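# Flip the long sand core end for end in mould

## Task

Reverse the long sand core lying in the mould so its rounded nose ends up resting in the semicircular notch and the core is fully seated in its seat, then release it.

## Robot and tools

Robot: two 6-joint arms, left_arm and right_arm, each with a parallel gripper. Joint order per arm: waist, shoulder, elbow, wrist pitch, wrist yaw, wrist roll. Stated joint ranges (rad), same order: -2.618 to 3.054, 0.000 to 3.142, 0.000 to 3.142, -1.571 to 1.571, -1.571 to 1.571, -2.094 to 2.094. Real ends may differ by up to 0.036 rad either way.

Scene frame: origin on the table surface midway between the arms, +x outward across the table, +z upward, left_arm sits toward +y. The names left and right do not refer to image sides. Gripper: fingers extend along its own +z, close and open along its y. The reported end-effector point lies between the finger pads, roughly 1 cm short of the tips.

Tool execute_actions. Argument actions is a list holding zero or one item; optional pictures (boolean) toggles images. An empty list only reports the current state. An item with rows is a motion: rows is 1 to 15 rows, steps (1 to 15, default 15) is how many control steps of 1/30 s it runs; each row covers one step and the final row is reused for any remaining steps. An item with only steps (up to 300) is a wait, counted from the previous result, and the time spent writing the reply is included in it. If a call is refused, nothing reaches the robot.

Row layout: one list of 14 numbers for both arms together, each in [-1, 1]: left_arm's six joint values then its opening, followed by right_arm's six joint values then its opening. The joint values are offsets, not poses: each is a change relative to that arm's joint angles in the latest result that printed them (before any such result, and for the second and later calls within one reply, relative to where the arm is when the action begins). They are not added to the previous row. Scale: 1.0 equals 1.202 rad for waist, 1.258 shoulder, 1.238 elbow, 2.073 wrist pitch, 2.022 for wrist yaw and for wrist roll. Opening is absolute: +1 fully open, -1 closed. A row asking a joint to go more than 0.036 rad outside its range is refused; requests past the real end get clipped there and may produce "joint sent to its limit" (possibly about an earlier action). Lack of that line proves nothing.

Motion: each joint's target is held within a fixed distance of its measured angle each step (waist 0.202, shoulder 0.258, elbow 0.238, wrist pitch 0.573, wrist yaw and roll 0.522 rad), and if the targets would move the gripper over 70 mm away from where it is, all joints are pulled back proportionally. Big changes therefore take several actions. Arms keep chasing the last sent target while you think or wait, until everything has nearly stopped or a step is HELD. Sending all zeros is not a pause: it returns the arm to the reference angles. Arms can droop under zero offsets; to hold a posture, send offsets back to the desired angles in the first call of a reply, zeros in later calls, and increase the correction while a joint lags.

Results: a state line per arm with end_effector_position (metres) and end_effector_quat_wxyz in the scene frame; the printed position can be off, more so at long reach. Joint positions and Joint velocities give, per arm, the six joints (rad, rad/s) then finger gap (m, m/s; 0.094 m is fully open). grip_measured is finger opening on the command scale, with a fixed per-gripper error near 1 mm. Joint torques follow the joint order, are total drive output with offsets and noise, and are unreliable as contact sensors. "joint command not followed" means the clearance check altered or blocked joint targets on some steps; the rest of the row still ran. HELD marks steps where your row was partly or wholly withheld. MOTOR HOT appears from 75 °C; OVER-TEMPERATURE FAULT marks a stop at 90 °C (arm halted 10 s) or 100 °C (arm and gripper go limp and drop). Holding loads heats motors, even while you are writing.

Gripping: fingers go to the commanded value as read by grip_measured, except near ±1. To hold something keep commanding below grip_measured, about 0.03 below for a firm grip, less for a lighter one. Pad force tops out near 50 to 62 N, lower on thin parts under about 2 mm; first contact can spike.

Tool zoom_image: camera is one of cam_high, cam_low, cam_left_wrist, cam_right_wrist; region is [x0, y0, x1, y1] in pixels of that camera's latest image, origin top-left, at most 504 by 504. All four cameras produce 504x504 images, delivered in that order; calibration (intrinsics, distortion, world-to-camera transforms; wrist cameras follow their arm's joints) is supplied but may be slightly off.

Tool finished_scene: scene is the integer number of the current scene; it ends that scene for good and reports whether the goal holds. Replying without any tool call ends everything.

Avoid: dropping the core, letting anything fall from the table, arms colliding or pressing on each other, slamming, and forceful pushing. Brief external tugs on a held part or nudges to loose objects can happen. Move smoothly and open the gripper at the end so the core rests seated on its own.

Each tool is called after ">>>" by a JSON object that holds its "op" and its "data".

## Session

>>> {"op": "execute_actions", "data": {"actions": []}}

Scene clock: 0.00 s of 5200.00 s.
left_arm: end_effector_position=(+0.3567, +0.3772, +0.1671) grip_measured=+1.000 end_effector_quat_wxyz=(+0.304, -0.549, +0.771, -0.108) | right_arm: end_effector_position=(+0.1112, -0.0884, +0.1740) grip_measured=+1.000 end_effector_quat_wxyz=(-0.460, +0.676, -0.423, +0.391)
Joint positions: left_arm=[-0.13   1.499  1.193 -0.637 -0.204 -1.233  0.094] | right_arm=[ 1.57   1.155  0.611 -0.546  1.259 -0.647  0.094]
Joint velocities: left_arm=[-0.012 -0.017 -0.022 -0.051 -0.022 -0.022  0.   ] | right_arm=[ 0.002  0.012 -0.002 -0.037  0.051  0.022  0.   ]
Joint torques (N m, as the arm reports them, + toward a larger angle): no reading
Motor temperatures (°C, as the motors report them): left_arm=[26 27 28 29 28 26] | right_arm=[27 27 27 32 27 25]
camera_calibration (this result's frames):
cam_left_wrist: T_world_to_cam=[[0.674377, -0.61624, 0.406772, -0.0716297], [-0.642594, -0.761162, -0.0877838, 0.57027], [0.363715, -0.20219, -0.909302, 0.205556], [0, 0, 0, 1]] pos_world=[0.339993, 0.431488, 0.26611]
cam_right_wrist: T_world_to_cam=[[0.15798, 0.128623, 0.979029, -0.185545], [-0.368334, -0.912243, 0.179285, -0.0566148], [0.916173, -0.388933, -0.0967401, -0.000461734], [0, 0, 0, 1]] pos_world=[0.00888224, -0.0279608, 0.191759]

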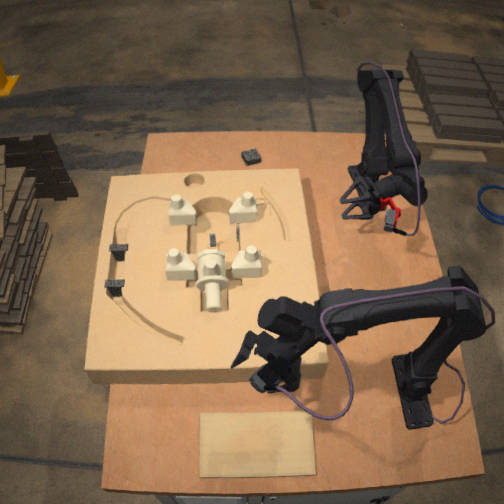

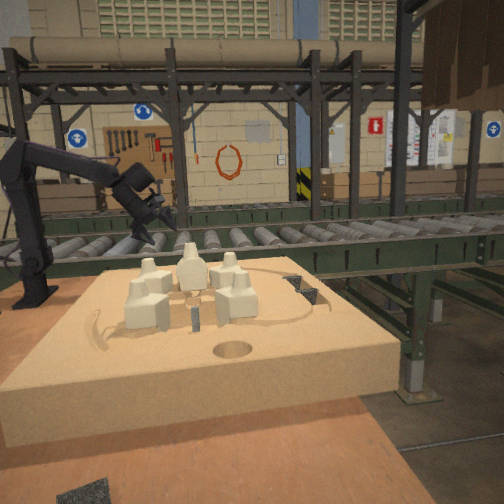

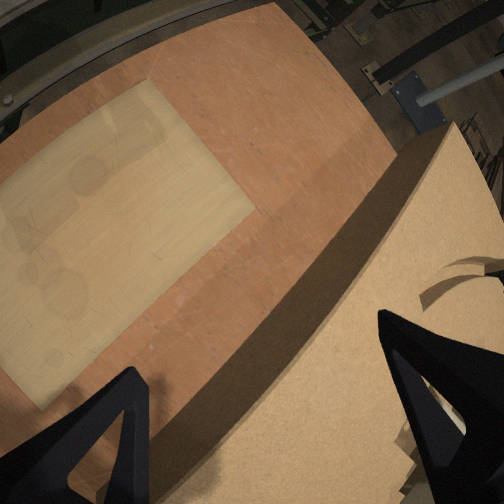

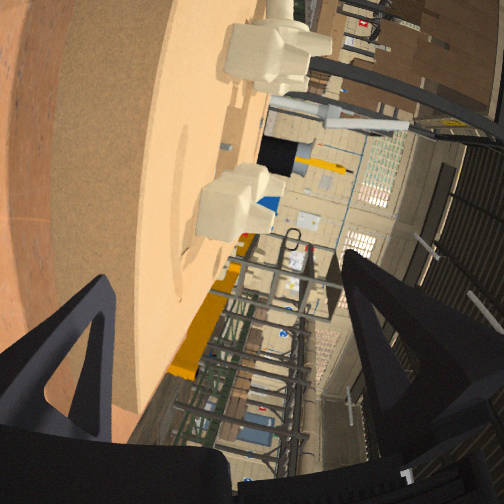

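>>> {"op": "execute_actions", "data": {"actions": [{"rows":[[0,0,0.75,-0.14,0.1,0.61,0.4,0,0,0,0,0,0,1],[0,0,0.75,-0.14,0.1,0.61,0.4,0,0,0,0,0,0,1],[0,0,0.75,-0.14,0.1,0.61,0.4,0,0,0,0,0,0,1],[-0.1,0,0.75,-0.14,0.1,0.61,0.4,0,0,0,0,0,0,1],[-0.2,0.1,0.75,-0.14,0.1,0.61,0.4,0,0,0,0,0,0,1],[-0.3,0.1,0.75,-0.14,0.1,0.61,0.4,0,0,0,0,0,0,1],[-0.362,0.2,0.75,-0.14,0.1,0.61,0.4,0,0,0,0,0,0,1],[-0.362,0.2,0.75,-0.14,0.1,0.61,0.4,0,0,0,0,0,0,1],[-0.362,0.3,0.75,-0.14,0.1,0.61,0.4,0,0,0,0,0,0,1],[-0.362,0.3,0.75,-0.14,0.1,0.61,0.4,0,0,0,0,0,0,1],[-0.362,0.38,0.75,-0.14,0.1,0.61,0.4,0,0,0,0,0,0,1],[-0.362,0.42,0.75,-0.14,0.1,0.61,0.4,0,0,0,0,0,0,1],[-0.362,0.47,0.75,-0.14,0.1,0.61,0.4,0,0,0,0,0,0,1]]}], "pictures": false}}

>>> {"op": "execute_actions", "data": {"actions": [{"steps":25}]}}

Scene clock: 2.80 s of 5200.00 s.
left_arm: end_effector_position=(+0.4371, +0.1184, +0.2632) grip_measured=+0.402 end_effector_quat_wxyz=(+0.360, +0.121, +0.917, -0.121) | right_arm: end_effector_position=(+0.1109, -0.0881, +0.1734) grip_measured=+1.000 end_effector_quat_wxyz=(-0.458, +0.678, -0.422, +0.390)
Joint positions: left_arm=[-0.553  1.975  2.053 -0.87  -0.02  -0.214  0.066] | right_arm=[ 1.57   1.155  0.611 -0.546  1.255 -0.651  0.094]
Joint velocities: left_arm=[-0.549  1.697  1.204  0.11   0.227  1.473  0.001] | right_arm=[-0.007  0.017 -0.007 -0.007 -0.066 -0.037  0.   ]
Joint torques (N m, as the arm reports them, + toward a larger angle): left_arm=[ 1.79 -9.43  5.77  0.86 -0.17 -0.02] | right_arm=[-0.02 -2.67  7.38  0.75  0.56  0.02]
Motor temperatures (°C, as the motors report them): left_arm=[26 28 28 29 28 26] | right_arm=[27 27 27 32 27 25]
Steps of this call (steps 1 to 69: nothing new was sent; steps 70 to 84: all 15 steps of this action). Readings (joint positions):
70: left_arm=[-0.129 1.505 1.224 -0.687 -0.179 -1.166] | right_arm=[1.570 1.155 0.611 -0.546 1.259 -0.647]
71: left_arm=[-0.128 1.521 1.285 -0.765 -0.142 -1.069] | right_arm=[1.570 1.155 0.611 -0.546 1.258 -0.648]
73: left_arm=[-0.137 1.535 1.404 -0.828 -0.097 -0.902] | right_arm=[1.570 1.155 0.611 -0.546 1.257 -0.649]
77: left_arm=[-0.293 1.600 1.641 -0.860 -0.070 -0.628] | right_arm=[1.570 1.155 0.611 -0.546 1.256 -0.650]
84: the state above

Scene clock: 3.63 s of 5200.00 s.
left_arm: end_effector_position=(+0.4379, +0.1039, +0.1954) grip_measured=+0.402 end_effector_quat_wxyz=(+0.292, +0.233, +0.925, -0.075) | right_arm: end_effector_position=(+0.1109, -0.0881, +0.1733) grip_measured=+1.000 end_effector_quat_wxyz=(-0.458, +0.678, -0.422, +0.390)
Joint positions: left_arm=[-0.57   2.113  2.09  -0.935 -0.002 -0.007  0.066] | right_arm=[ 1.57   1.155  0.611 -0.546  1.255 -0.651  0.094]
Joint velocities: left_arm=[0.002 0.007 0.002 0.051 0.007 0.022 0.   ] | right_arm=[ 0.007  0.007  0.002 -0.022 -0.007  0.037  0.   ]
Joint torques (N m, as the arm reports them, + toward a larger angle): left_arm=[  0.34 -13.17   9.17   1.35   0.01   0.05] | right_arm=[-0.03 -2.67  7.38  0.75  0.55  0.02]
Motor temperatures (°C, as the motors report them): left_arm=[26 28 28 29 28 26] | right_arm=[27 27 27 32 27 25]
Steps of this call (steps 1 to 25: the robot went on to your last target). Readings (joint positions):
1: left_arm=[-0.568 2.026 2.081 -0.865 -0.014 -0.171] | right_arm=[1.570 1.155 0.611 -0.546 1.255 -0.651]
2: left_arm=[-0.578 2.065 2.090 -0.866 -0.008 -0.137] | right_arm=[1.570 1.155 0.611 -0.546 1.255 -0.651]
4: left_arm=[-0.583 2.121 2.090 -0.890 -0.002 -0.089] | right_arm=[1.570 1.155 0.611 -0.546 1.255 -0.651]
8: left_arm=[-0.574 2.153 2.090 -0.933 -0.002 -0.040] | right_arm=[1.570 1.155 0.611 -0.546 1.255 -0.651]
25: the state above
camera_calibration (this result's frames):
cam_left_wrist: T_world_to_cam=[[-0.670043, -0.730319, -0.132955, 0.399679], [-0.716779, 0.683105, -0.139984, 0.309498], [0.193056, 0.00150392, -0.981187, 0.214082], [0, 0, 0, 1]] pos_world=[0.448314, 0.0801509, 0.306518]
cam_right_wrist: T_world_to_cam=[[0.160094, 0.133095, 0.978088, -0.184597], [-0.365144, -0.912596, 0.183951, -0.0575353], [0.917082, -0.386593, -0.0975026, 0.0000836407], [0, 0, 0, 1]] pos_world=[0.00846763, -0.0279051, 0.191144]

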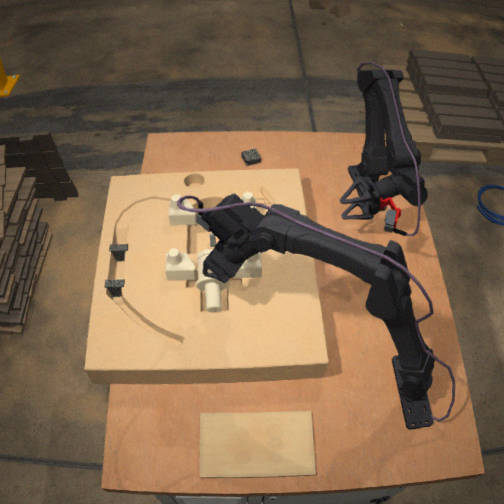

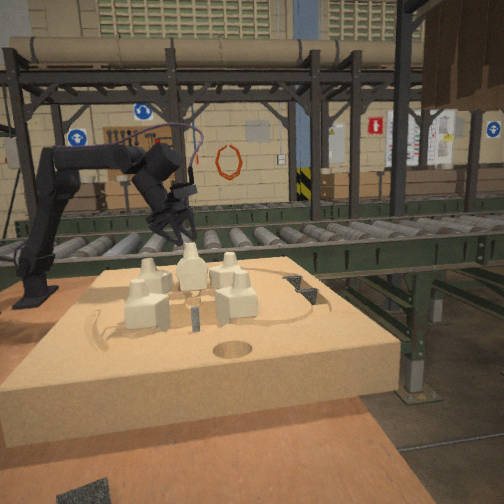

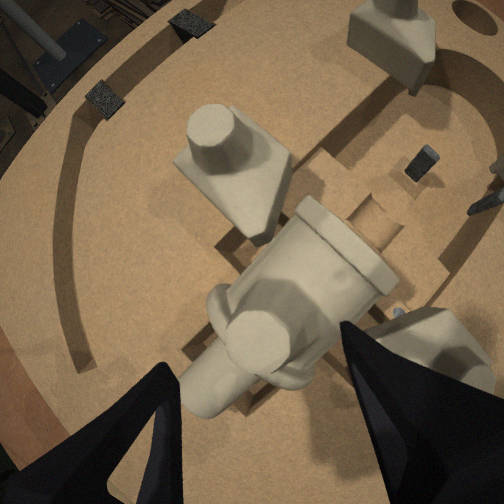

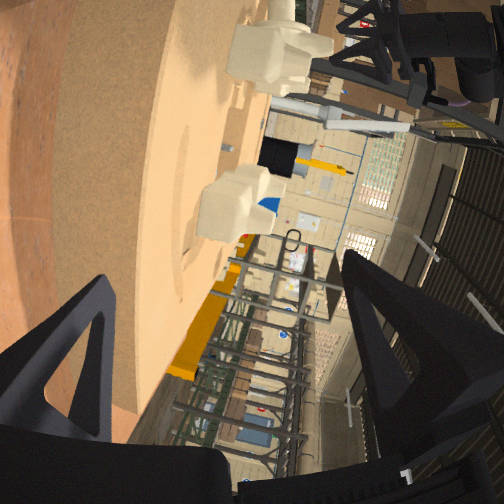

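Target [-.558, 2.113, 1.94, -.76].

>>> {"op": "execute_actions", "data": {"actions": [{"rows":[[0.014,-0.015,-0.02,0.05,0,0,0.4,0,0,0,0,0,0,1],[0.014,-0.015,-0.04,0.05,0,0,0.4,0,0,0,0,0,0,1],[0.014,-0.015,-0.06,0.1,0,0,0.4,0,0,0,0,0,0,1],[0.014,-0.015,-0.08,0.1,0,0,0.4,0,0,0,0,0,0,1],[0.014,-0.015,-0.1,0.1,0,0,0.4,0,0,0,0,0,0,1],[0.014,-0.015,-0.122,0.1,0,0,0.3,0,0,0,0,0,0,1]]}]}}

>>> {"op": "execute_actions", "data": {"actions": [{"rows":[[0,-0.01,0,0.01,0,0,-0.36,0,0,0,0,0,0,1]],"steps":12}]}}

Scene clock: 6.07 s of 5200.00 s.
left_arm: end_effector_position=(+0.4479, +0.1030, +0.1624) grip_measured=+0.302 end_effector_quat_wxyz=(+0.301, +0.229, +0.922, -0.080) | right_arm: end_effector_position=(+0.1106, -0.0878, +0.1727) grip_measured=+1.000 end_effector_quat_wxyz=(-0.457, +0.680, -0.421, +0.389)
Joint positions: left_arm=[-0.559  2.112  1.943 -0.768  0.008 -0.006  0.061] | right_arm=[ 1.57   1.155  0.611 -0.546  1.251 -0.655  0.094]
Joint velocities: left_arm=[ 0.007 -0.012 -0.017 -0.051  0.007  0.022  0.001] | right_arm=[-0.012  0.012  0.022 -0.007 -0.007  0.007  0.   ]
Joint torques (N m, as the arm reports them, + toward a larger angle): left_arm=[  0.58 -12.88   6.15   1.63  -0.1   -0.03] | right_arm=[-0.03 -2.67  7.38  0.74  0.56  0.02]
Motor temperatures (°C, as the motors report them): left_arm=[26 29 29 30 28 26] | right_arm=[27 27 28 33 28 25]
Steps of this call (steps 1 to 15: the robot went on to your last target; steps 16 to 58: nothing new was sent; steps 59 to 73: all 15 steps of this action). Readings (joint positions):
59: left_arm=[-0.569 2.113 2.086 -0.927 -0.002 -0.006] | right_arm=[1.570 1.155 0.611 -0.546 1.254 -0.651]
60: left_arm=[-0.568 2.113 2.079 -0.909 -0.002 -0.006] | right_arm=[1.570 1.155 0.611 -0.546 1.254 -0.652]
62: left_arm=[-0.564 2.111 2.045 -0.850 -0.002 -0.006] | right_arm=[1.570 1.155 0.611 -0.546 1.252 -0.653]
66: left_arm=[-0.559 2.112 1.960 -0.781 0.002 -0.006] | right_arm=[1.570 1.155 0.611 -0.546 1.251 -0.654]
73: the state above
camera_calibration (this result's frames):
cam_left_wrist: T_world_to_cam=[[-0.665066, -0.735394, -0.129934, 0.399164], [-0.717359, 0.677476, -0.16255, 0.317221], [0.207566, -0.0148973, -0.978108, 0.174454], [0, 0, 0, 1]] pos_world=[0.456821, 0.0812324, 0.274065]
cam_right_wrist: T_world_to_cam=[[0.161883, 0.137486, 0.977186, -0.183688], [-0.362154, -0.912873, 0.188433, -0.0584146], [0.917953, -0.384396, -0.0979877, 0.000545093], [0, 0, 0, 1]] pos_world=[0.00808045, -0.0278612, 0.190558]

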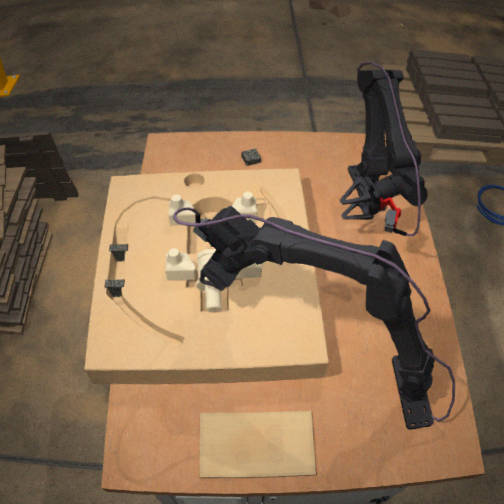

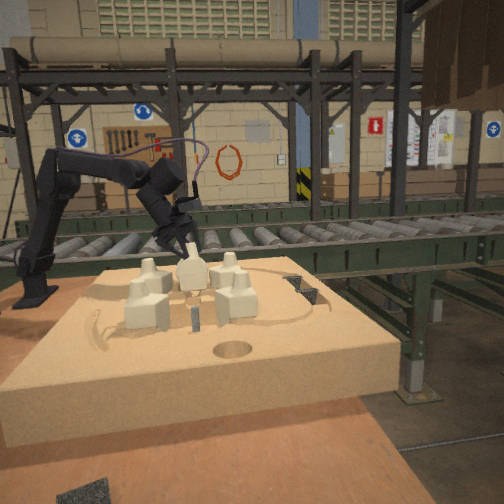

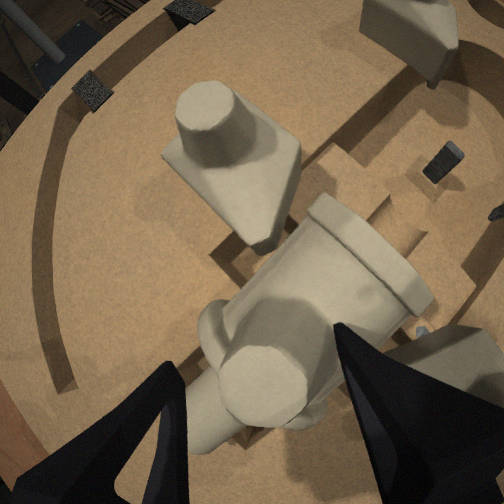

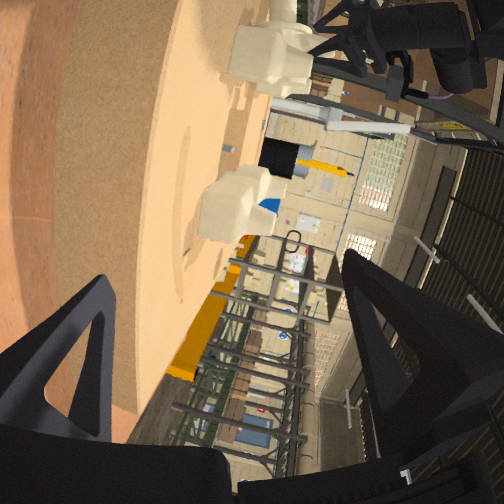

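Scene clock: 6.47 s of 5200.00 s.
left_arm: end_effector_position=(+0.4460, +0.0976, +0.1633) grip_measured=-0.214 end_effector_quat_wxyz=(+0.301, +0.234, +0.920, -0.088) | right_arm: end_effector_position=(+0.1104, -0.0875, +0.1722) grip_measured=+1.000 end_effector_quat_wxyz=(-0.456, +0.682, -0.420, +0.389)
Joint positions: left_arm=[-0.565  2.112  1.943 -0.763  0.022 -0.005  0.037] | right_arm=[ 1.57   1.155  0.611 -0.546  1.247 -0.658  0.094]
Joint velocities: left_arm=[-0.002 -0.012 -0.007 -0.051 -0.051  0.007  0.   ] | right_arm=[-0.022  0.012 -0.007  0.007  0.037  0.007  0.   ]
Joint torques (N m, as the arm reports them, + toward a larger angle): left_arm=[  0.5  -12.46   6.6    1.45  -0.16  -0.04] | right_arm=[-0.03 -2.65  7.38  0.75  0.54  0.03]
Motor temperatures (°C, as the motors report them): left_arm=[26 29 29 30 28 26] | right_arm=[27 27 28 33 28 25]
Steps of this call (steps 1 to 12: all 12 steps of this action). Readings (joint positions):
1: left_arm=[-0.559 2.112 1.943 -0.767 0.014 -0.006] | right_arm=[1.570 1.155 0.611 -0.546 1.251 -0.655]
2: left_arm=[-0.561 2.112 1.943 -0.764 0.022 -0.006] | right_arm=[1.570 1.155 0.611 -0.546 1.250 -0.656]
4: left_arm=[-0.565 2.112 1.943 -0.762 0.022 -0.005] | right_arm=[1.570 1.155 0.611 -0.546 1.249 -0.657]
8: left_arm=[-0.565 2.112 1.943 -0.763 0.022 -0.005] | right_arm=[1.570 1.155 0.611 -0.546 1.248 -0.658]
12: the state above
camera_calibration (this result's frames):
cam_left_wrist: T_world_to_cam=[[-0.675953, -0.726912, -0.121187, 0.396676], [-0.707354, 0.686109, -0.170014, 0.315558], [0.206733, -0.0291998, -0.977962, 0.177401], [0, 0, 0, 1]] pos_world=[0.45467, 0.0770212, 0.275212]
cam_right_wrist: T_world_to_cam=[[0.163775, 0.141516, 0.976294, -0.182825], [-0.35922, -0.913158, 0.192624, -0.0592333], [0.91877, -0.382252, -0.0987173, 0.00105075], [0, 0, 0, 1]] pos_world=[0.00769909, -0.027815, 0.190005]

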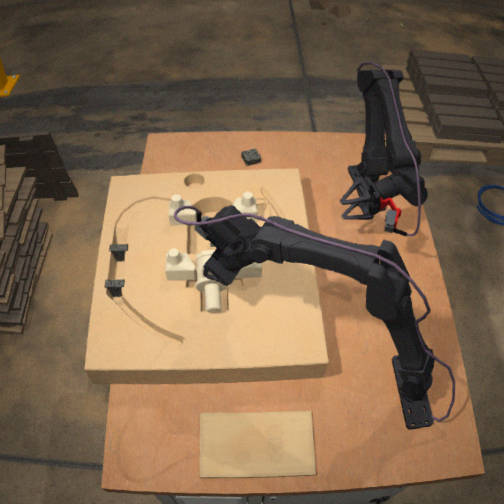

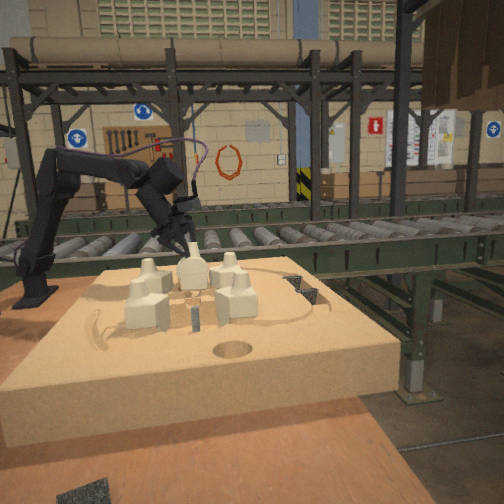

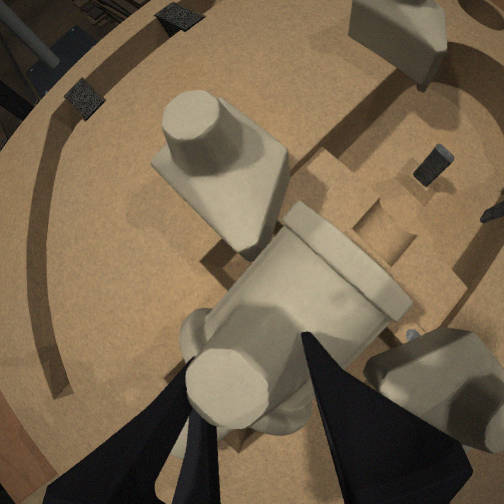

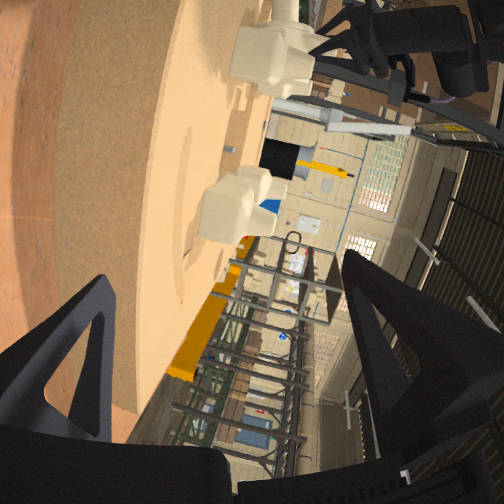

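>>> {"op": "execute_actions", "data": {"actions": [{"rows":[[0,-0.05,0.08,0.03,0,0,-0.3,0,0,0,0,0,0,1],[0,-0.05,0.12,0.01,0,0,-0.3,0,0,0,0,0,0,1],[0,-0.05,0.16,-0.01,0,0,-0.3,0,0,0,0,0,0,1],[0,-0.05,0.2,-0.03,0,0,-0.3,0,0,0,0,0,0,1],[0,-0.05,0.24,-0.05,0,0,-0.3,0,0,0,0,0,0,1],[0,-0.05,0.3,-0.08,0,0,-0.3,0,0,0,0,0,0,1]]}], "pictures": false}}

>>> {"op": "execute_actions", "data": {"actions": [{"rows":[[0.04,-0.1,0.03,0.06,0,0,-0.3,0,0,0,0,0,0,1],[0.08,-0.13,0,0.06,0,0,-0.3,0,0,0,0,0,0,1],[0.13,-0.16,-0.03,0.06,0,0,-0.3,0,0,0,0,0,0,1],[0.18,-0.19,-0.06,0.06,0,0,-0.3,0,0,0,0,0,0,1],[0.23,-0.22,-0.09,0.06,0,0,-0.3,0,0,0,0,0,0,1],[0.28,-0.25,-0.12,0.06,0,0,-0.3,0,0,0,0,0,0,1],[0.33,-0.28,-0.15,0.06,0,0,-0.3,0,0,0,0,0,0,1],[0.38,-0.31,-0.19,0.07,0,0,-0.3,0,0,0,0,0,0,1],[0.43,-0.34,-0.23,0.07,0,0,-0.3,0,0,0,0,0,0,1],[0.48,-0.37,-0.27,0.08,0,0,-0.3,0,0,0,0,0,0,1],[0.53,-0.4,-0.32,0.08,0,0,-0.3,0,0,0,0,0,0,1],[0.57,-0.43,-0.37,0.09,0,0,-0.3,0,0,0,0,0,0,1],[0.61,-0.46,-0.43,0.1,0,0,-0.3,0,0,0,0,0,0,1],[0.64,-0.49,-0.5,0.11,0,0,-0.3,0,0,0,0,0,0,1]]}], "pictures": false}}

>>> {"op": "execute_actions", "data": {"actions": [{"steps":15}], "pictures": false}}

Scene clock: 10.20 s of 5200.00 s.
left_arm: end_effector_position=(+0.4436, +0.0991, +0.2298) grip_measured=-0.214 end_effector_quat_wxyz=(+0.314, +0.233, +0.916, -0.090) | right_arm: end_effector_position=(+0.1101, -0.0873, +0.1716) grip_measured=+1.000 end_effector_quat_wxyz=(-0.455, +0.684, -0.418, +0.388)
Joint positions: left_arm=[-0.565  2.137  2.236 -1.005  0.021 -0.005  0.037] | right_arm=[ 1.57   1.155  0.611 -0.546  1.243 -0.662  0.094]
Joint velocities: left_arm=[-0.002 -0.037  0.203 -0.066 -0.022  0.022  0.   ] | right_arm=[-0.012  0.012  0.012 -0.066 -0.022  0.007  0.   ]
Joint torques (N m, as the arm reports them, + toward a larger angle): left_arm=[ -0.01 -16.77  10.96   1.99   0.03  -0.02] | right_arm=[-0.02 -2.66  7.39  0.75  0.54  0.03]
Motor temperatures (°C, as the motors report them): left_arm=[26 30 29 30 28 26] | right_arm=[27 27 28 33 28 25]
Steps of this call (steps 1 to 15: the robot went on to your last target; steps 16 to 90: nothing new was sent; then 0.23 s passed at rest; steps 91 to 105: all 15 steps of this action). Readings (joint positions):
91: left_arm=[-0.565 2.111 1.951 -0.767 0.023 -0.005] | right_arm=[1.570 1.155 0.611 -0.546 1.246 -0.659]
92: left_arm=[-0.565 2.115 1.966 -0.780 0.022 -0.005] | right_arm=[1.570 1.155 0.611 -0.546 1.246 -0.659]
94: left_arm=[-0.565 2.125 2.011 -0.826 0.022 -0.005] | right_arm=[1.570 1.155 0.611 -0.546 1.245 -0.660]
98: left_arm=[-0.565 2.139 2.120 -0.930 0.021 -0.005] | right_arm=[1.570 1.155 0.611 -0.546 1.244 -0.661]
105: the state above

Scene clock: 10.70 s of 5200.00 s.
left_arm: end_effector_position=(+0.4230, +0.3196, +0.2051) grip_measured=-0.214 end_effector_quat_wxyz=(+0.272, +0.043, +0.961, -0.031) | right_arm: end_effector_position=(+0.1098, -0.0870, +0.1710) grip_measured=+1.000 end_effector_quat_wxyz=(-0.453, +0.686, -0.417, +0.388)
Joint positions: left_arm=[-0.153  1.83   1.76  -0.948  0.039 -0.005  0.037] | right_arm=[ 1.57   1.155  0.611 -0.546  1.239 -0.666  0.094]
Joint velocities: left_arm=[ 1.341 -0.96  -1.673  0.271 -0.11  -0.037  0.001] | right_arm=[-0.002  0.002 -0.022  0.007 -0.051  0.022  0.   ]
Joint torques (N m, as the arm reports them, + toward a larger angle): left_arm=[  0.21 -14.56   9.     1.72   0.06  -0.03] | right_arm=[-0.04 -2.66  7.4   0.75  0.54  0.02]
Motor temperatures (°C, as the motors report them): left_arm=[26 30 29 31 28 26] | right_arm=[27 27 28 33 28 25]
Steps of this call (steps 1 to 15: all 15 steps of this action). Readings (joint positions):
1: left_arm=[-0.562 2.133 2.238 -1.006 0.022 -0.005] | right_arm=[1.570 1.155 0.611 -0.546 1.243 -0.662]
2: left_arm=[-0.557 2.126 2.234 -1.006 0.026 -0.005] | right_arm=[1.570 1.155 0.611 -0.546 1.242 -0.663]
4: left_arm=[-0.532 2.103 2.208 -1.005 0.041 -0.005] | right_arm=[1.570 1.155 0.611 -0.546 1.241 -0.664]
8: left_arm=[-0.432 2.034 2.110 -1.009 0.049 -0.005] | right_arm=[1.570 1.155 0.611 -0.546 1.240 -0.665]
15: the state above

Scene clock: 11.20 s of 5200.00 s.
left_arm: end_effector_position=(+0.3603, +0.4848, +0.2553) grip_measured=-0.214 end_effector_quat_wxyz=(+0.332, -0.138, +0.932, +0.051) | right_arm: end_effector_position=(+0.1098, -0.0870, +0.1710) grip_measured=+1.000 end_effector_quat_wxyz=(-0.453, +0.686, -0.417, +0.388)
Joint positions: left_arm=[ 0.216  1.565  1.585 -0.906 -0.008 -0.005  0.037] | right_arm=[ 1.57   1.155  0.611 -0.546  1.239 -0.666  0.094]
Joint velocities: left_arm=[-0.095 -0.183 -0.012  0.227  0.139  0.051 -0.001] | right_arm=[ 0.002 -0.022  0.017 -0.051 -0.022  0.081  0.   ]
Joint torques (N m, as the arm reports them, + toward a larger angle): left_arm=[-0.57 -9.02  9.27  2.1   0.04 -0.03] | right_arm=[-0.03 -2.67  7.39  0.75  0.55  0.03]
Motor temperatures (°C, as the motors report them): left_arm=[26 30 29 31 28 26] | right_arm=[27 27 28 33 28 25]
Steps of this call (steps 1 to 15: the robot went on to your last target). Readings (joint positions):
1: left_arm=[-0.105 1.800 1.711 -0.947 0.033 -0.005] | right_arm=[1.570 1.155 0.611 -0.546 1.239 -0.666]
2: left_arm=[-0.057 1.775 1.674 -0.952 0.027 -0.005] | right_arm=[1.570 1.155 0.611 -0.546 1.239 -0.666]
4: left_arm=[0.034 1.735 1.626 -0.964 0.014 -0.005] | right_arm=[1.570 1.155 0.611 -0.546 1.239 -0.666]
8: left_arm=[0.180 1.667 1.587 -0.961 -0.007 -0.005] | right_arm=[1.570 1.155 0.611 -0.546 1.239 -0.666]
15: the state above

Descend to [.2, 1.56, 1.03, -.40].

>>> {"op": "execute_actions", "data": {"actions": [{"rows":[[-0.01,-0.03,-0.03,0.08,0,0,-0.3,0,0,0,0,0,0,1],[-0.01,-0.03,-0.07,0.11,0,0,-0.3,0,0,0,0,0,0,1],[-0.01,-0.03,-0.11,0.14,0,0,-0.3,0,0,0,0,0,0,1],[-0.01,-0.03,-0.15,0.17,0,0,-0.3,0,0,0,0,0,0,1],[-0.01,-0.03,-0.19,0.19,0,0,-0.3,0,0,0,0,0,0,1],[-0.01,-0.03,-0.23,0.21,0,0,-0.3,0,0,0,0,0,0,1],[-0.01,-0.03,-0.27,0.23,0,0,-0.3,0,0,0,0,0,0,1],[-0.01,-0.03,-0.3,0.25,0,0,-0.3,0,0,0,0,0,0,1],[-0.01,-0.03,-0.33,0.27,0,0,-0.3,0,0,0,0,0,0,1],[-0.01,-0.03,-0.36,0.28,0,0,-0.3,0,0,0,0,0,0,1],[-0.01,-0.03,-0.38,0.29,0,0,-0.3,0,0,0,0,0,0,1],[-0.01,-0.03,-0.4,0.295,0,0,-0.3,0,0,0,0,0,0,1],[-0.01,-0.03,-0.415,0.295,0,0,-0.3,0,0,0,0,0,0,1],[-0.01,-0.03,-0.43,0.295,0,0,-0.3,0,0,0,0,0,0,1]]}], "pictures": false}}

>>> {"op": "execute_actions", "data": {"actions": [{"rows":[[0,0.01,-0.03,0.06,0,0,-0.3,0,0,0,0,0,0,1]]}]}}

Scene clock: 13.80 s of 5200.00 s.
left_arm: end_effector_position=(+0.3374, +0.4737, +0.1029) grip_measured=-0.215 end_effector_quat_wxyz=(+0.276, -0.133, +0.951, +0.041) | right_arm: end_effector_position=(+0.1096, -0.0868, +0.1705) grip_measured=+1.000 end_effector_quat_wxyz=(-0.452, +0.688, -0.416, +0.387)
Joint positions: left_arm=[ 0.207  1.566  1.046 -0.485 -0.006 -0.001  0.037] | right_arm=[ 1.57   1.155  0.611 -0.546  1.236 -0.669  0.094]
Joint velocities: left_arm=[-0.027 -0.237 -0.095  0.344  0.037 -0.007 -0.001] | right_arm=[-0.017 -0.007 -0.002  0.007  0.022  0.007  0.   ]
Joint torques (N m, as the arm reports them, + toward a larger angle): left_arm=[-0.15 -8.38  7.37  2.28 -0.15 -0.1 ] | right_arm=[-0.04 -2.68  7.4   0.75  0.55  0.02]
Motor temperatures (°C, as the motors report them): left_arm=[26 30 29 32 28 26] | right_arm=[27 27 28 33 28 25]
Steps of this call (steps 1 to 30: the robot went on to your last target; steps 31 to 63: nothing new was sent; steps 64 to 78: all 15 steps of this action). Readings (joint positions):
64: left_arm=[0.209 1.559 1.577 -0.888 0.010 -0.005] | right_arm=[1.570 1.155 0.611 -0.546 1.239 -0.666]
65: left_arm=[0.209 1.555 1.556 -0.866 0.008 -0.005] | right_arm=[1.570 1.155 0.611 -0.546 1.238 -0.667]
67: left_arm=[0.209 1.549 1.483 -0.790 0.003 -0.005] | right_arm=[1.570 1.155 0.611 -0.546 1.237 -0.668]
71: left_arm=[0.209 1.552 1.279 -0.627 -0.003 -0.005] | right_arm=[1.570 1.155 0.611 -0.546 1.236 -0.669]
78: the state above

Scene clock: 14.30 s of 5200.00 s.
left_arm: end_effector_position=(+0.3460, +0.4751, +0.0969) grip_measured=-0.216 end_effector_quat_wxyz=(+0.294, -0.129, +0.946, +0.043) | right_arm: end_effector_position=(+0.1093, -0.0865, +0.1699) grip_measured=+1.000 end_effector_quat_wxyz=(-0.451, +0.690, -0.415, +0.387)
Joint positions: left_arm=[ 0.205  1.582  1.015 -0.4   -0.003  0.004  0.037] | right_arm=[ 1.57   1.155  0.611 -0.546  1.232 -0.673  0.094]
Joint velocities: left_arm=[-0.007 -0.002 -0.002 -0.007 -0.095  0.037  0.001] | right_arm=[-0.007  0.012 -0.017 -0.022 -0.022  0.037  0.   ]
Joint torques (N m, as the arm reports them, + toward a larger angle): left_arm=[ 0.06 -7.    5.73  1.59 -0.01 -0.07] | right_arm=[-0.02 -2.66  7.39  0.75  0.54  0.04]
Motor temperatures (°C, as the motors report them): left_arm=[26 30 29 32 28 26] | right_arm=[27 27 28 33 28 25]
Steps of this call (steps 1 to 15: all 15 steps of this action). Readings (joint positions):
1: left_arm=[0.206 1.565 1.040 -0.468 -0.005 -0.001] | right_arm=[1.570 1.155 0.611 -0.546 1.235 -0.670]
2: left_arm=[0.206 1.566 1.033 -0.447 -0.005 -0.001] | right_arm=[1.570 1.155 0.611 -0.546 1.235 -0.671]
4: left_arm=[0.206 1.578 1.019 -0.425 -0.006 0.002] | right_arm=[1.570 1.155 0.611 -0.546 1.233 -0.672]
8: left_arm=[0.205 1.582 1.016 -0.403 -0.004 0.003] | right_arm=[1.570 1.155 0.611 -0.546 1.232 -0.672]
15: the state above
camera_calibration (this result's frames):
cam_left_wrist: T_world_to_cam=[[0.022836, -0.990268, -0.137287, 0.480354], [-0.991526, -0.00486723, -0.12982, 0.397204], [0.127888, 0.139088, -0.981987, 0.0919031], [0, 0, 0, 1]] pos_world=[0.371115, 0.464829, 0.207759]
cam_right_wrist: T_world_to_cam=[[0.17063, 0.159047, 0.972414, -0.179146], [-0.346974, -0.913976, 0.210373, -0.0626552], [0.922222, -0.373299, -0.100766, 0.0029424], [0, 0, 0, 1]] pos_world=[0.0061143, -0.0276743, 0.187681]

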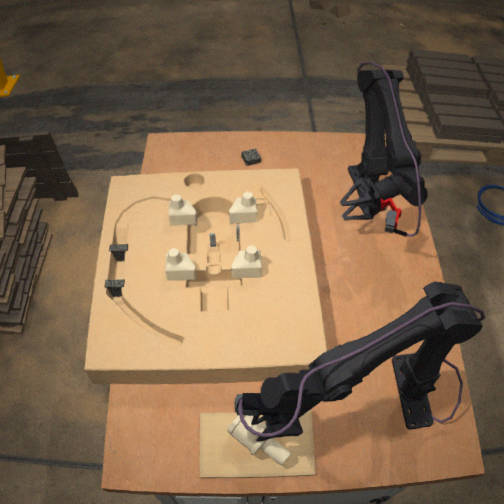

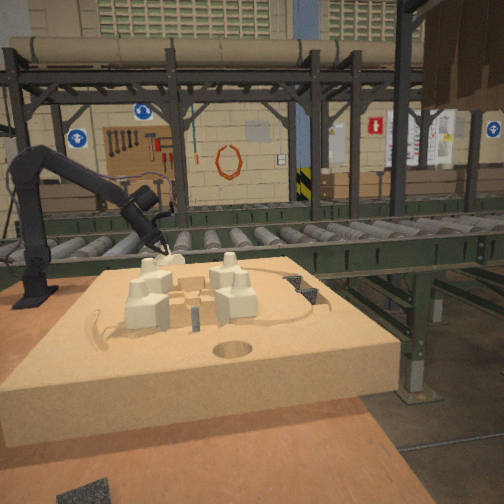

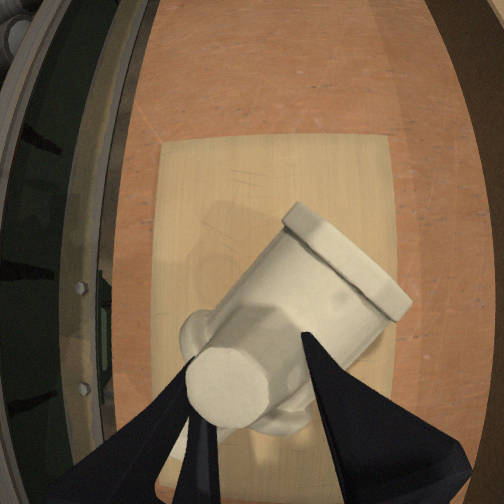

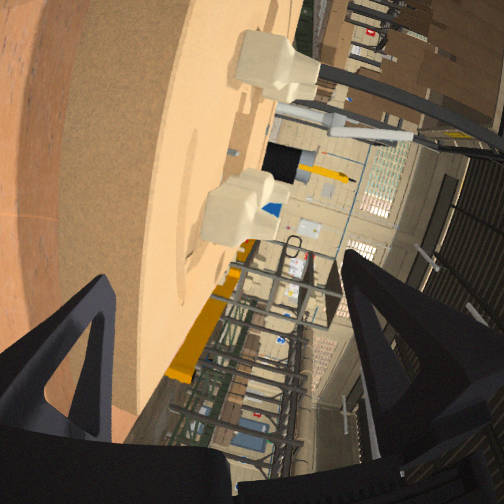

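>>> {"op": "execute_actions", "data": {"actions": [{"rows":[[0,0,0,0,0,0,0.4,0,0,0,0,0,0,1]],"steps":8}], "pictures": false}}

>>> {"op": "execute_actions", "data": {"actions": [{"rows":[[0,0,0.1,-0.04,0,0,0.4,0,0,0,0,0,0,1],[0,0,0.2,-0.07,0,0,0.4,0,0,0,0,0,0,1],[0,0,0.25,-0.1,0,0,0.4,0,0,0,0,0,0,1],[0,0,0.3,-0.13,0,0,0.4,0,0,0,0,0,0,1],[0,0,0.35,-0.16,0,0,0.4,0,0,0,0,0,0,1],[0,0,0.4,-0.2,0,-0.2,0.4,0,0,0,0,0,0,1],[0,0.05,0.5,-0.25,0,-0.4,0.4,0,0,0,0,0,0,1],[0,0.1,0.6,-0.3,0,-0.6,0.4,0,0,0,0,0,0,1],[0,0.15,0.69,-0.35,0,-0.99,0.4,0,0,0,0,0,0,1],[0,0.2,0.69,-0.4,0,-0.99,0.4,0,0,0,0,0,0,1],[0,0.22,0.69,-0.46,0,-0.99,0.4,0,0,0,0,0,0,1],[0,0.24,0.69,-0.46,0,-0.99,0.4,0,0,0,0,0,0,1],[0,0.26,0.69,-0.46,0,-0.99,0.4,0,0,0,0,0,0,1],[-0.02,0.3,0.69,-0.46,0,-0.99,0.4,0,0,0,0,0,0,1]]}], "pictures": false}}

>>> {"op": "execute_actions", "data": {"actions": [{"steps":35}]}}

Scene clock: 17.07 s of 5200.00 s.
left_arm: end_effector_position=(+0.3455, +0.4750, +0.0966) grip_measured=+0.398 end_effector_quat_wxyz=(+0.293, -0.129, +0.946, +0.043) | right_arm: end_effector_position=(+0.1091, -0.0863, +0.1694) grip_measured=+1.000 end_effector_quat_wxyz=(-0.450, +0.691, -0.414, +0.386)
Joint positions: left_arm=[ 0.205  1.582  1.015 -0.403 -0.003  0.004  0.066] | right_arm=[ 1.57   1.155  0.611 -0.546  1.229 -0.676  0.094]
Joint velocities: left_arm=[-0.012  0.012 -0.012  0.037  0.022  0.051  0.001] | right_arm=[-0.012 -0.012 -0.012  0.037 -0.037  0.037  0.   ]
Joint torques (N m, as the arm reports them, + toward a larger angle): left_arm=[ 0.03 -6.71  6.42  1.31  0.   -0.02] | right_arm=[-0.03 -2.66  7.39  0.75  0.55  0.03]
Motor temperatures (°C, as the motors report them): left_arm=[26 30 29 32 28 26] | right_arm=[27 27 28 33 28 25]
Steps of this call (steps 1 to 15: the robot went on to your last target; steps 16 to 75: nothing new was sent; steps 76 to 83: all 8 steps of this action). Readings (joint positions):
76: left_arm=[0.205 1.582 1.015 -0.400 -0.003 0.004] | right_arm=[1.570 1.155 0.611 -0.546 1.231 -0.674]
77: left_arm=[0.205 1.582 1.015 -0.400 -0.003 0.004] | right_arm=[1.570 1.155 0.611 -0.546 1.231 -0.674]
79: left_arm=[0.205 1.582 1.015 -0.402 -0.003 0.004] | right_arm=[1.570 1.155 0.611 -0.546 1.230 -0.675]
83: the state above

Scene clock: 17.57 s of 5200.00 s.
left_arm: end_effector_position=(+0.3887, +0.4855, +0.2072) grip_measured=+0.398 end_effector_quat_wxyz=(+0.208, -0.543, +0.811, -0.067) | right_arm: end_effector_position=(+0.1088, -0.0861, +0.1689) grip_measured=+1.000 end_effector_quat_wxyz=(-0.449, +0.693, -0.412, +0.386)
Joint positions: left_arm=[ 0.202  1.862  1.864 -1.131 -0.003 -0.908  0.066] | right_arm=[ 1.57   1.155  0.611 -0.546  1.225 -0.68   0.094]
Joint velocities: left_arm=[-0.076  0.974 -0.012 -1.179  0.007 -2.864 -0.001] | right_arm=[-0.002 -0.007 -0.002 -0.022 -0.007 -0.066  0.   ]
Joint torques (N m, as the arm reports them, + toward a larger angle): left_arm=[-1.35 -6.23  6.45  0.72 -0.02 -0.01] | right_arm=[-0.04 -2.67  7.38  0.75  0.55  0.02]
Motor temperatures (°C, as the motors report them): left_arm=[26 30 29 32 28 26] | right_arm=[27 27 28 33 28 25]
Steps of this call (steps 1 to 15: all 15 steps of this action). Readings (joint positions):
1: left_arm=[0.205 1.584 1.028 -0.421 -0.003 0.004] | right_arm=[1.570 1.155 0.611 -0.546 1.228 -0.677]
2: left_arm=[0.205 1.593 1.067 -0.468 -0.003 0.004] | right_arm=[1.570 1.155 0.611 -0.546 1.228 -0.677]
4: left_arm=[0.205 1.614 1.185 -0.547 -0.003 0.004] | right_arm=[1.570 1.155 0.611 -0.546 1.227 -0.679]
8: left_arm=[0.205 1.631 1.477 -0.732 -0.003 -0.235] | right_arm=[1.570 1.155 0.611 -0.546 1.226 -0.679]
15: the state above

Scene clock: 18.73 s of 5200.00 s.
left_arm: end_effector_position=(+0.3477, +0.4663, +0.1416) grip_measured=+0.398 end_effector_quat_wxyz=(-0.032, +0.900, -0.433, +0.041) | right_arm: end_effector_position=(+0.1088, -0.0861, +0.1689) grip_measured=+1.000 end_effector_quat_wxyz=(-0.449, +0.693, -0.412, +0.386)
Joint positions: left_arm=[ 0.186  1.983  1.856 -1.339  0.003 -1.99   0.066] | right_arm=[ 1.57   1.155  0.611 -0.546  1.225 -0.68   0.094]
Joint velocities: left_arm=[-0.007 -0.012 -0.012  0.007 -0.022  0.007  0.001] | right_arm=[-0.012  0.002  0.007  0.007  0.007 -0.007  0.   ]
Joint torques (N m, as the arm reports them, + toward a larger angle): left_arm=[ -0.43 -11.42   6.91   0.46  -0.08  -0.12] | right_arm=[-0.04 -2.68  7.38  0.75  0.55  0.02]
Motor temperatures (°C, as the motors report them): left_arm=[26 30 30 32 28 26] | right_arm=[27 27 28 33 28 25]
Steps of this call (steps 1 to 35: the robot went on to your last target). Readings (joint positions):
1: left_arm=[0.199 1.897 1.864 -1.172 -0.003 -1.006] | right_arm=[1.570 1.155 0.611 -0.546 1.225 -0.680]
2: left_arm=[0.195 1.932 1.864 -1.210 -0.002 -1.104] | right_arm=[1.570 1.155 0.611 -0.546 1.225 -0.680]
4: left_arm=[0.189 1.987 1.862 -1.262 0.001 -1.299] | right_arm=[1.570 1.155 0.611 -0.546 1.225 -0.680]
8: left_arm=[0.186 2.008 1.856 -1.317 0.003 -1.670] | right_arm=[1.570 1.155 0.611 -0.546 1.225 -0.680]
35: the state above
camera_calibration (this result's frames):
cam_left_wrist: T_world_to_cam=[[0.914997, 0.381202, 0.132158, -0.51011], [0.288273, -0.84687, 0.446889, 0.270585], [0.282276, -0.370804, -0.884774, 0.307126], [0, 0, 0, 1]] pos_world=[0.302053, 0.537489, 0.218231]
cam_right_wrist: T_world_to_cam=[[0.173599, 0.166923, 0.970567, -0.177475], [-0.341358, -0.914234, 0.218291, -0.0641586], [0.923763, -0.369206, -0.10173, 0.00381112], [0, 0, 0, 1]] pos_world=[0.00538787, -0.0276243, 0.186644]

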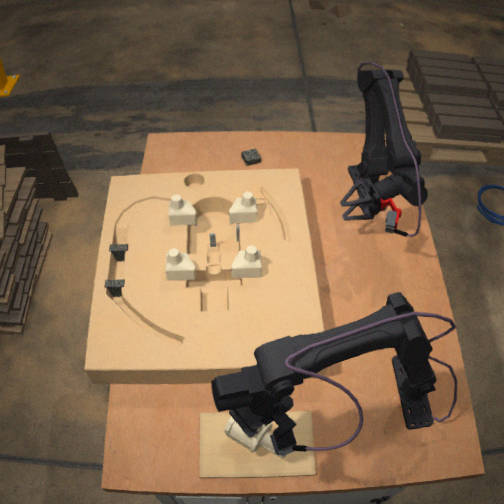

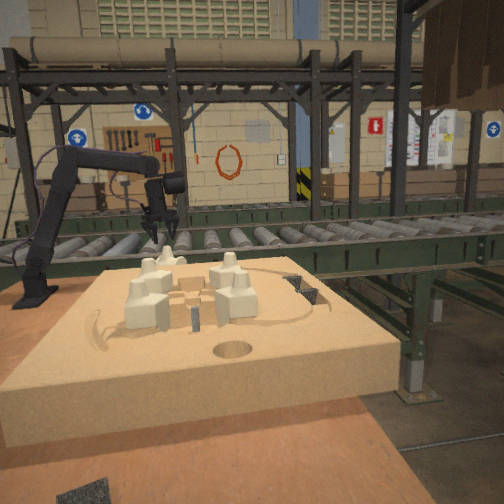

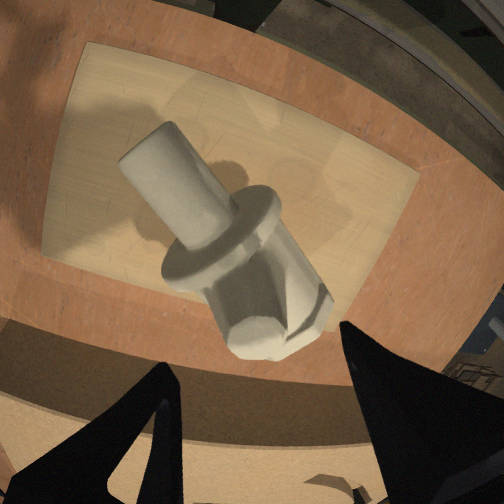

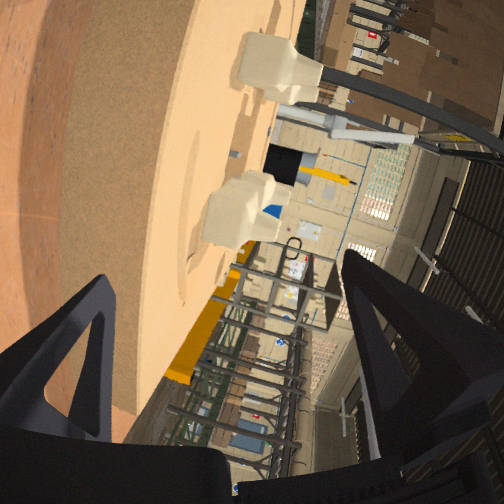

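>>> {"op": "execute_actions", "data": {"actions": [{"rows":[[-0.025,-0.015,-0.02,0.04,0,0,0.4,0,0,0,0,0,0,1],[-0.025,-0.015,-0.04,0.04,0,0,0.4,0,0,0,0,0,0,1],[-0.025,-0.015,-0.06,0.08,0,0,0.4,0,0,0,0,0,0,1],[-0.025,-0.015,-0.08,0.08,0,0,0.4,0,0,0,0,0,0,1],[-0.025,-0.015,-0.11,0.1,0,0,0.4,0,0,0,0,0,0,1],[-0.025,-0.015,-0.142,0.104,0,0,0.3,0,0,0,0,0,0,1]]}]}}

>>> {"op": "execute_actions", "data": {"actions": [{"rows":[[0,-0.01,0,0,0,0,-0.36,0,0,0,0,0,0,1]],"steps":12}]}}

Scene clock: 20.63 s of 5200.00 s.
left_arm: end_effector_position=(+0.3563, +0.4559, +0.0970) grip_measured=+0.302 end_effector_quat_wxyz=(-0.035, +0.894, -0.445, +0.050) | right_arm: end_effector_position=(+0.1085, -0.0858, +0.1683) grip_measured=+1.000 end_effector_quat_wxyz=(-0.447, +0.695, -0.411, +0.385)
Joint positions: left_arm=[ 0.159  1.986  1.68  -1.143  0.009 -1.99   0.061] | right_arm=[ 1.57   1.155  0.611 -0.546  1.221 -0.684  0.094]
Joint velocities: left_arm=[ 0.007  0.002 -0.007  0.095  0.022 -0.022 -0.   ] | right_arm=[-0.012 -0.007 -0.002 -0.095  0.051  0.051  0.   ]
Joint torques (N m, as the arm reports them, + toward a larger angle): left_arm=[ -0.2  -11.41   5.84   0.67  -0.06  -0.01] | right_arm=[-0.02 -2.68  7.39  0.76  0.54  0.01]
Motor temperatures (°C, as the motors report them): left_arm=[26 31 30 32 28 26] | right_arm=[27 27 28 33 28 25]
Steps of this call (steps 1 to 15: the robot went on to your last target; steps 16 to 42: nothing new was sent; steps 43 to 57: all 15 steps of this action). Readings (joint positions):
43: left_arm=[0.184 1.983 1.853 -1.333 0.003 -1.990] | right_arm=[1.570 1.155 0.611 -0.546 1.225 -0.680]
44: left_arm=[0.181 1.983 1.847 -1.318 0.003 -1.990] | right_arm=[1.570 1.155 0.611 -0.546 1.224 -0.681]
46: left_arm=[0.171 1.980 1.813 -1.268 0.004 -1.990] | right_arm=[1.570 1.155 0.611 -0.546 1.223 -0.682]
50: left_arm=[0.159 1.981 1.707 -1.181 0.008 -1.990] | right_arm=[1.570 1.155 0.611 -0.546 1.222 -0.683]
57: the state above
camera_calibration (this result's frames):
cam_left_wrist: T_world_to_cam=[[0.922634, 0.355911, 0.148569, -0.500973], [0.256406, -0.853809, 0.453063, 0.293157], [0.2881, -0.379918, -0.879011, 0.262881], [0, 0, 0, 1]] pos_world=[0.311311, 0.528475, 0.172686]
cam_right_wrist: T_world_to_cam=[[0.17535, 0.17094, 0.969552, -0.176595], [-0.338291, -0.914385, 0.222395, -0.0649322], [0.92456, -0.366987, -0.10251, 0.00433757], [0, 0, 0, 1]] pos_world=[0.00498961, -0.0275942, 0.186103]

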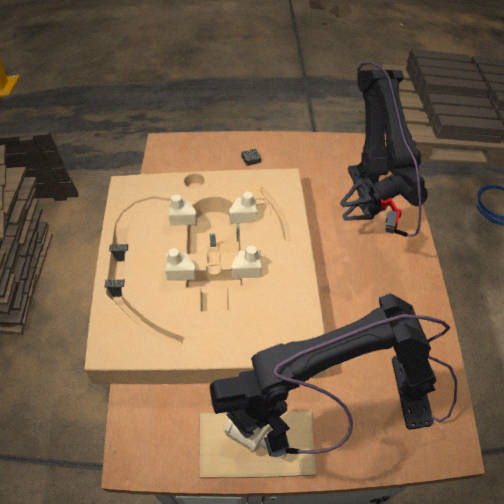

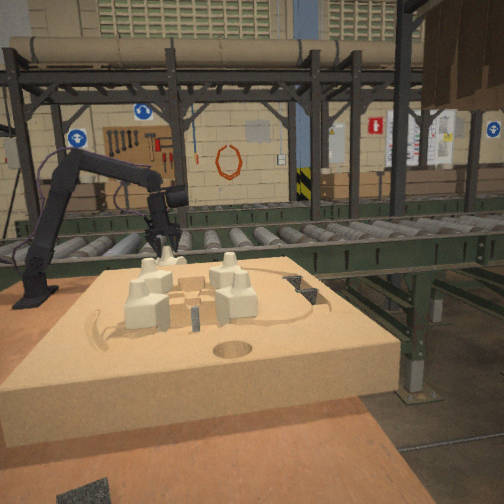

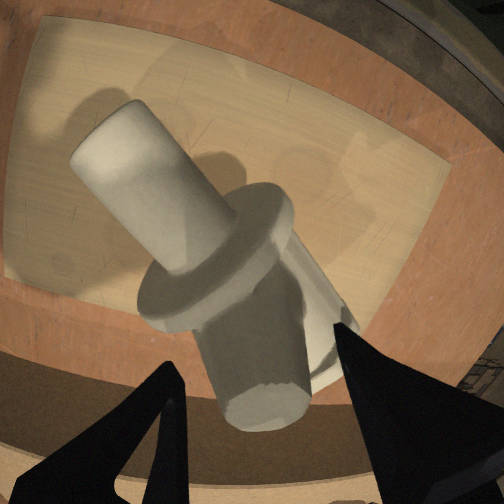

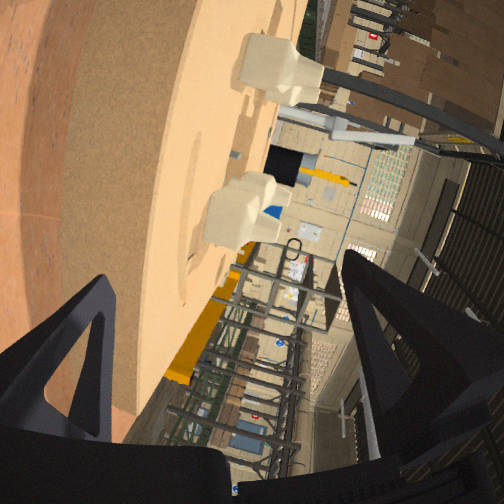

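Scene clock: 21.03 s of 5200.00 s.
left_arm: end_effector_position=(+0.3572, +0.4552, +0.0974) grip_measured=-0.251 end_effector_quat_wxyz=(-0.034, +0.893, -0.445, +0.053) | right_arm: end_effector_position=(+0.1083, -0.0856, +0.1678) grip_measured=+1.000 end_effector_quat_wxyz=(-0.446, +0.697, -0.410, +0.384)
Joint positions: left_arm=[ 0.159  1.985  1.68  -1.141  0.014 -1.991  0.035] | right_arm=[ 1.57   1.155  0.611 -0.546  1.218 -0.687  0.094]
Joint velocities: left_arm=[-0.027 -0.007 -0.007 -0.022 -0.007 -0.007  0.001] | right_arm=[-0.002 -0.007 -0.022 -0.037 -0.051 -0.022  0.   ]
Joint torques (N m, as the arm reports them, + toward a larger angle): left_arm=[  0.06 -10.73   5.85   0.62  -0.04  -0.02] | right_arm=[-0.03 -2.67  7.38  0.76  0.55  0.01]
Motor temperatures (°C, as the motors report them): left_arm=[26 31 29 32 28 26] | right_arm=[27 27 28 33 28 25]
Steps of this call (steps 1 to 12: all 12 steps of this action). Readings (joint positions):
1: left_arm=[0.159 1.986 1.680 -1.142 0.010 -1.990] | right_arm=[1.570 1.155 0.611 -0.546 1.221 -0.684]
2: left_arm=[0.159 1.986 1.680 -1.142 0.010 -1.990] | right_arm=[1.570 1.155 0.611 -0.546 1.220 -0.685]
4: left_arm=[0.159 1.985 1.680 -1.141 0.014 -1.991] | right_arm=[1.570 1.155 0.611 -0.546 1.219 -0.686]
8: left_arm=[0.159 1.985 1.680 -1.141 0.014 -1.991] | right_arm=[1.570 1.155 0.611 -0.546 1.218 -0.687]
12: the state above
camera_calibration (this result's frames):
cam_left_wrist: T_world_to_cam=[[0.922048, 0.356307, 0.151237, -0.501799], [0.254176, -0.852017, 0.45767, 0.291688], [0.291928, -0.383553, -0.876165, 0.262716], [0, 0, 0, 1]] pos_world=[0.311848, 0.528083, 0.172576]
cam_right_wrist: T_world_to_cam=[[0.176655, 0.175225, 0.96855, -0.175703], [-0.335361, -0.914432, 0.226601, -0.0657209], [0.925379, -0.364844, -0.102775, 0.00473988], [0, 0, 0, 1]] pos_world=[0.00461232, -0.0275805, 0.185556]

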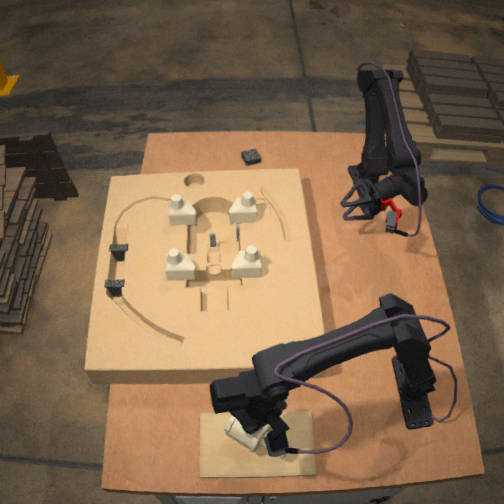

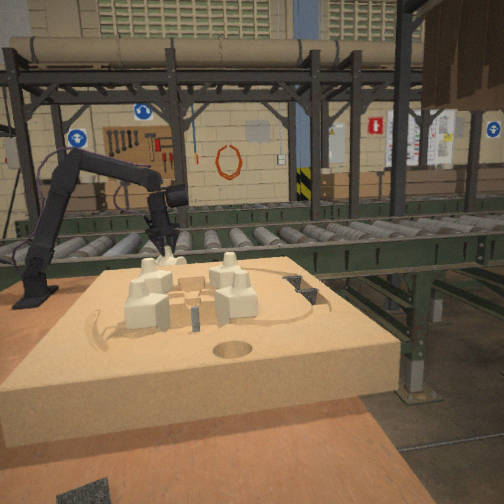

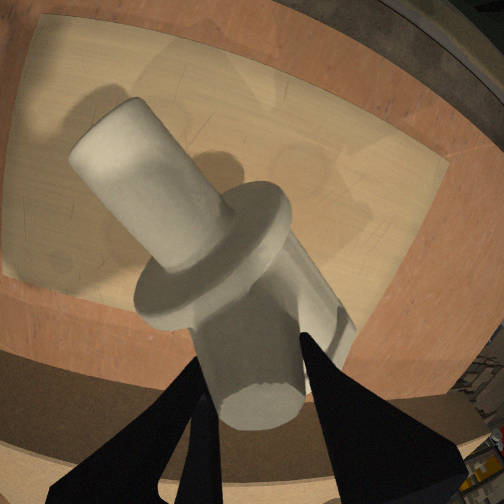

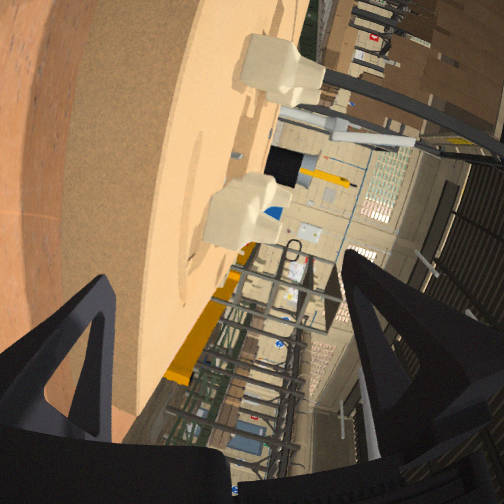

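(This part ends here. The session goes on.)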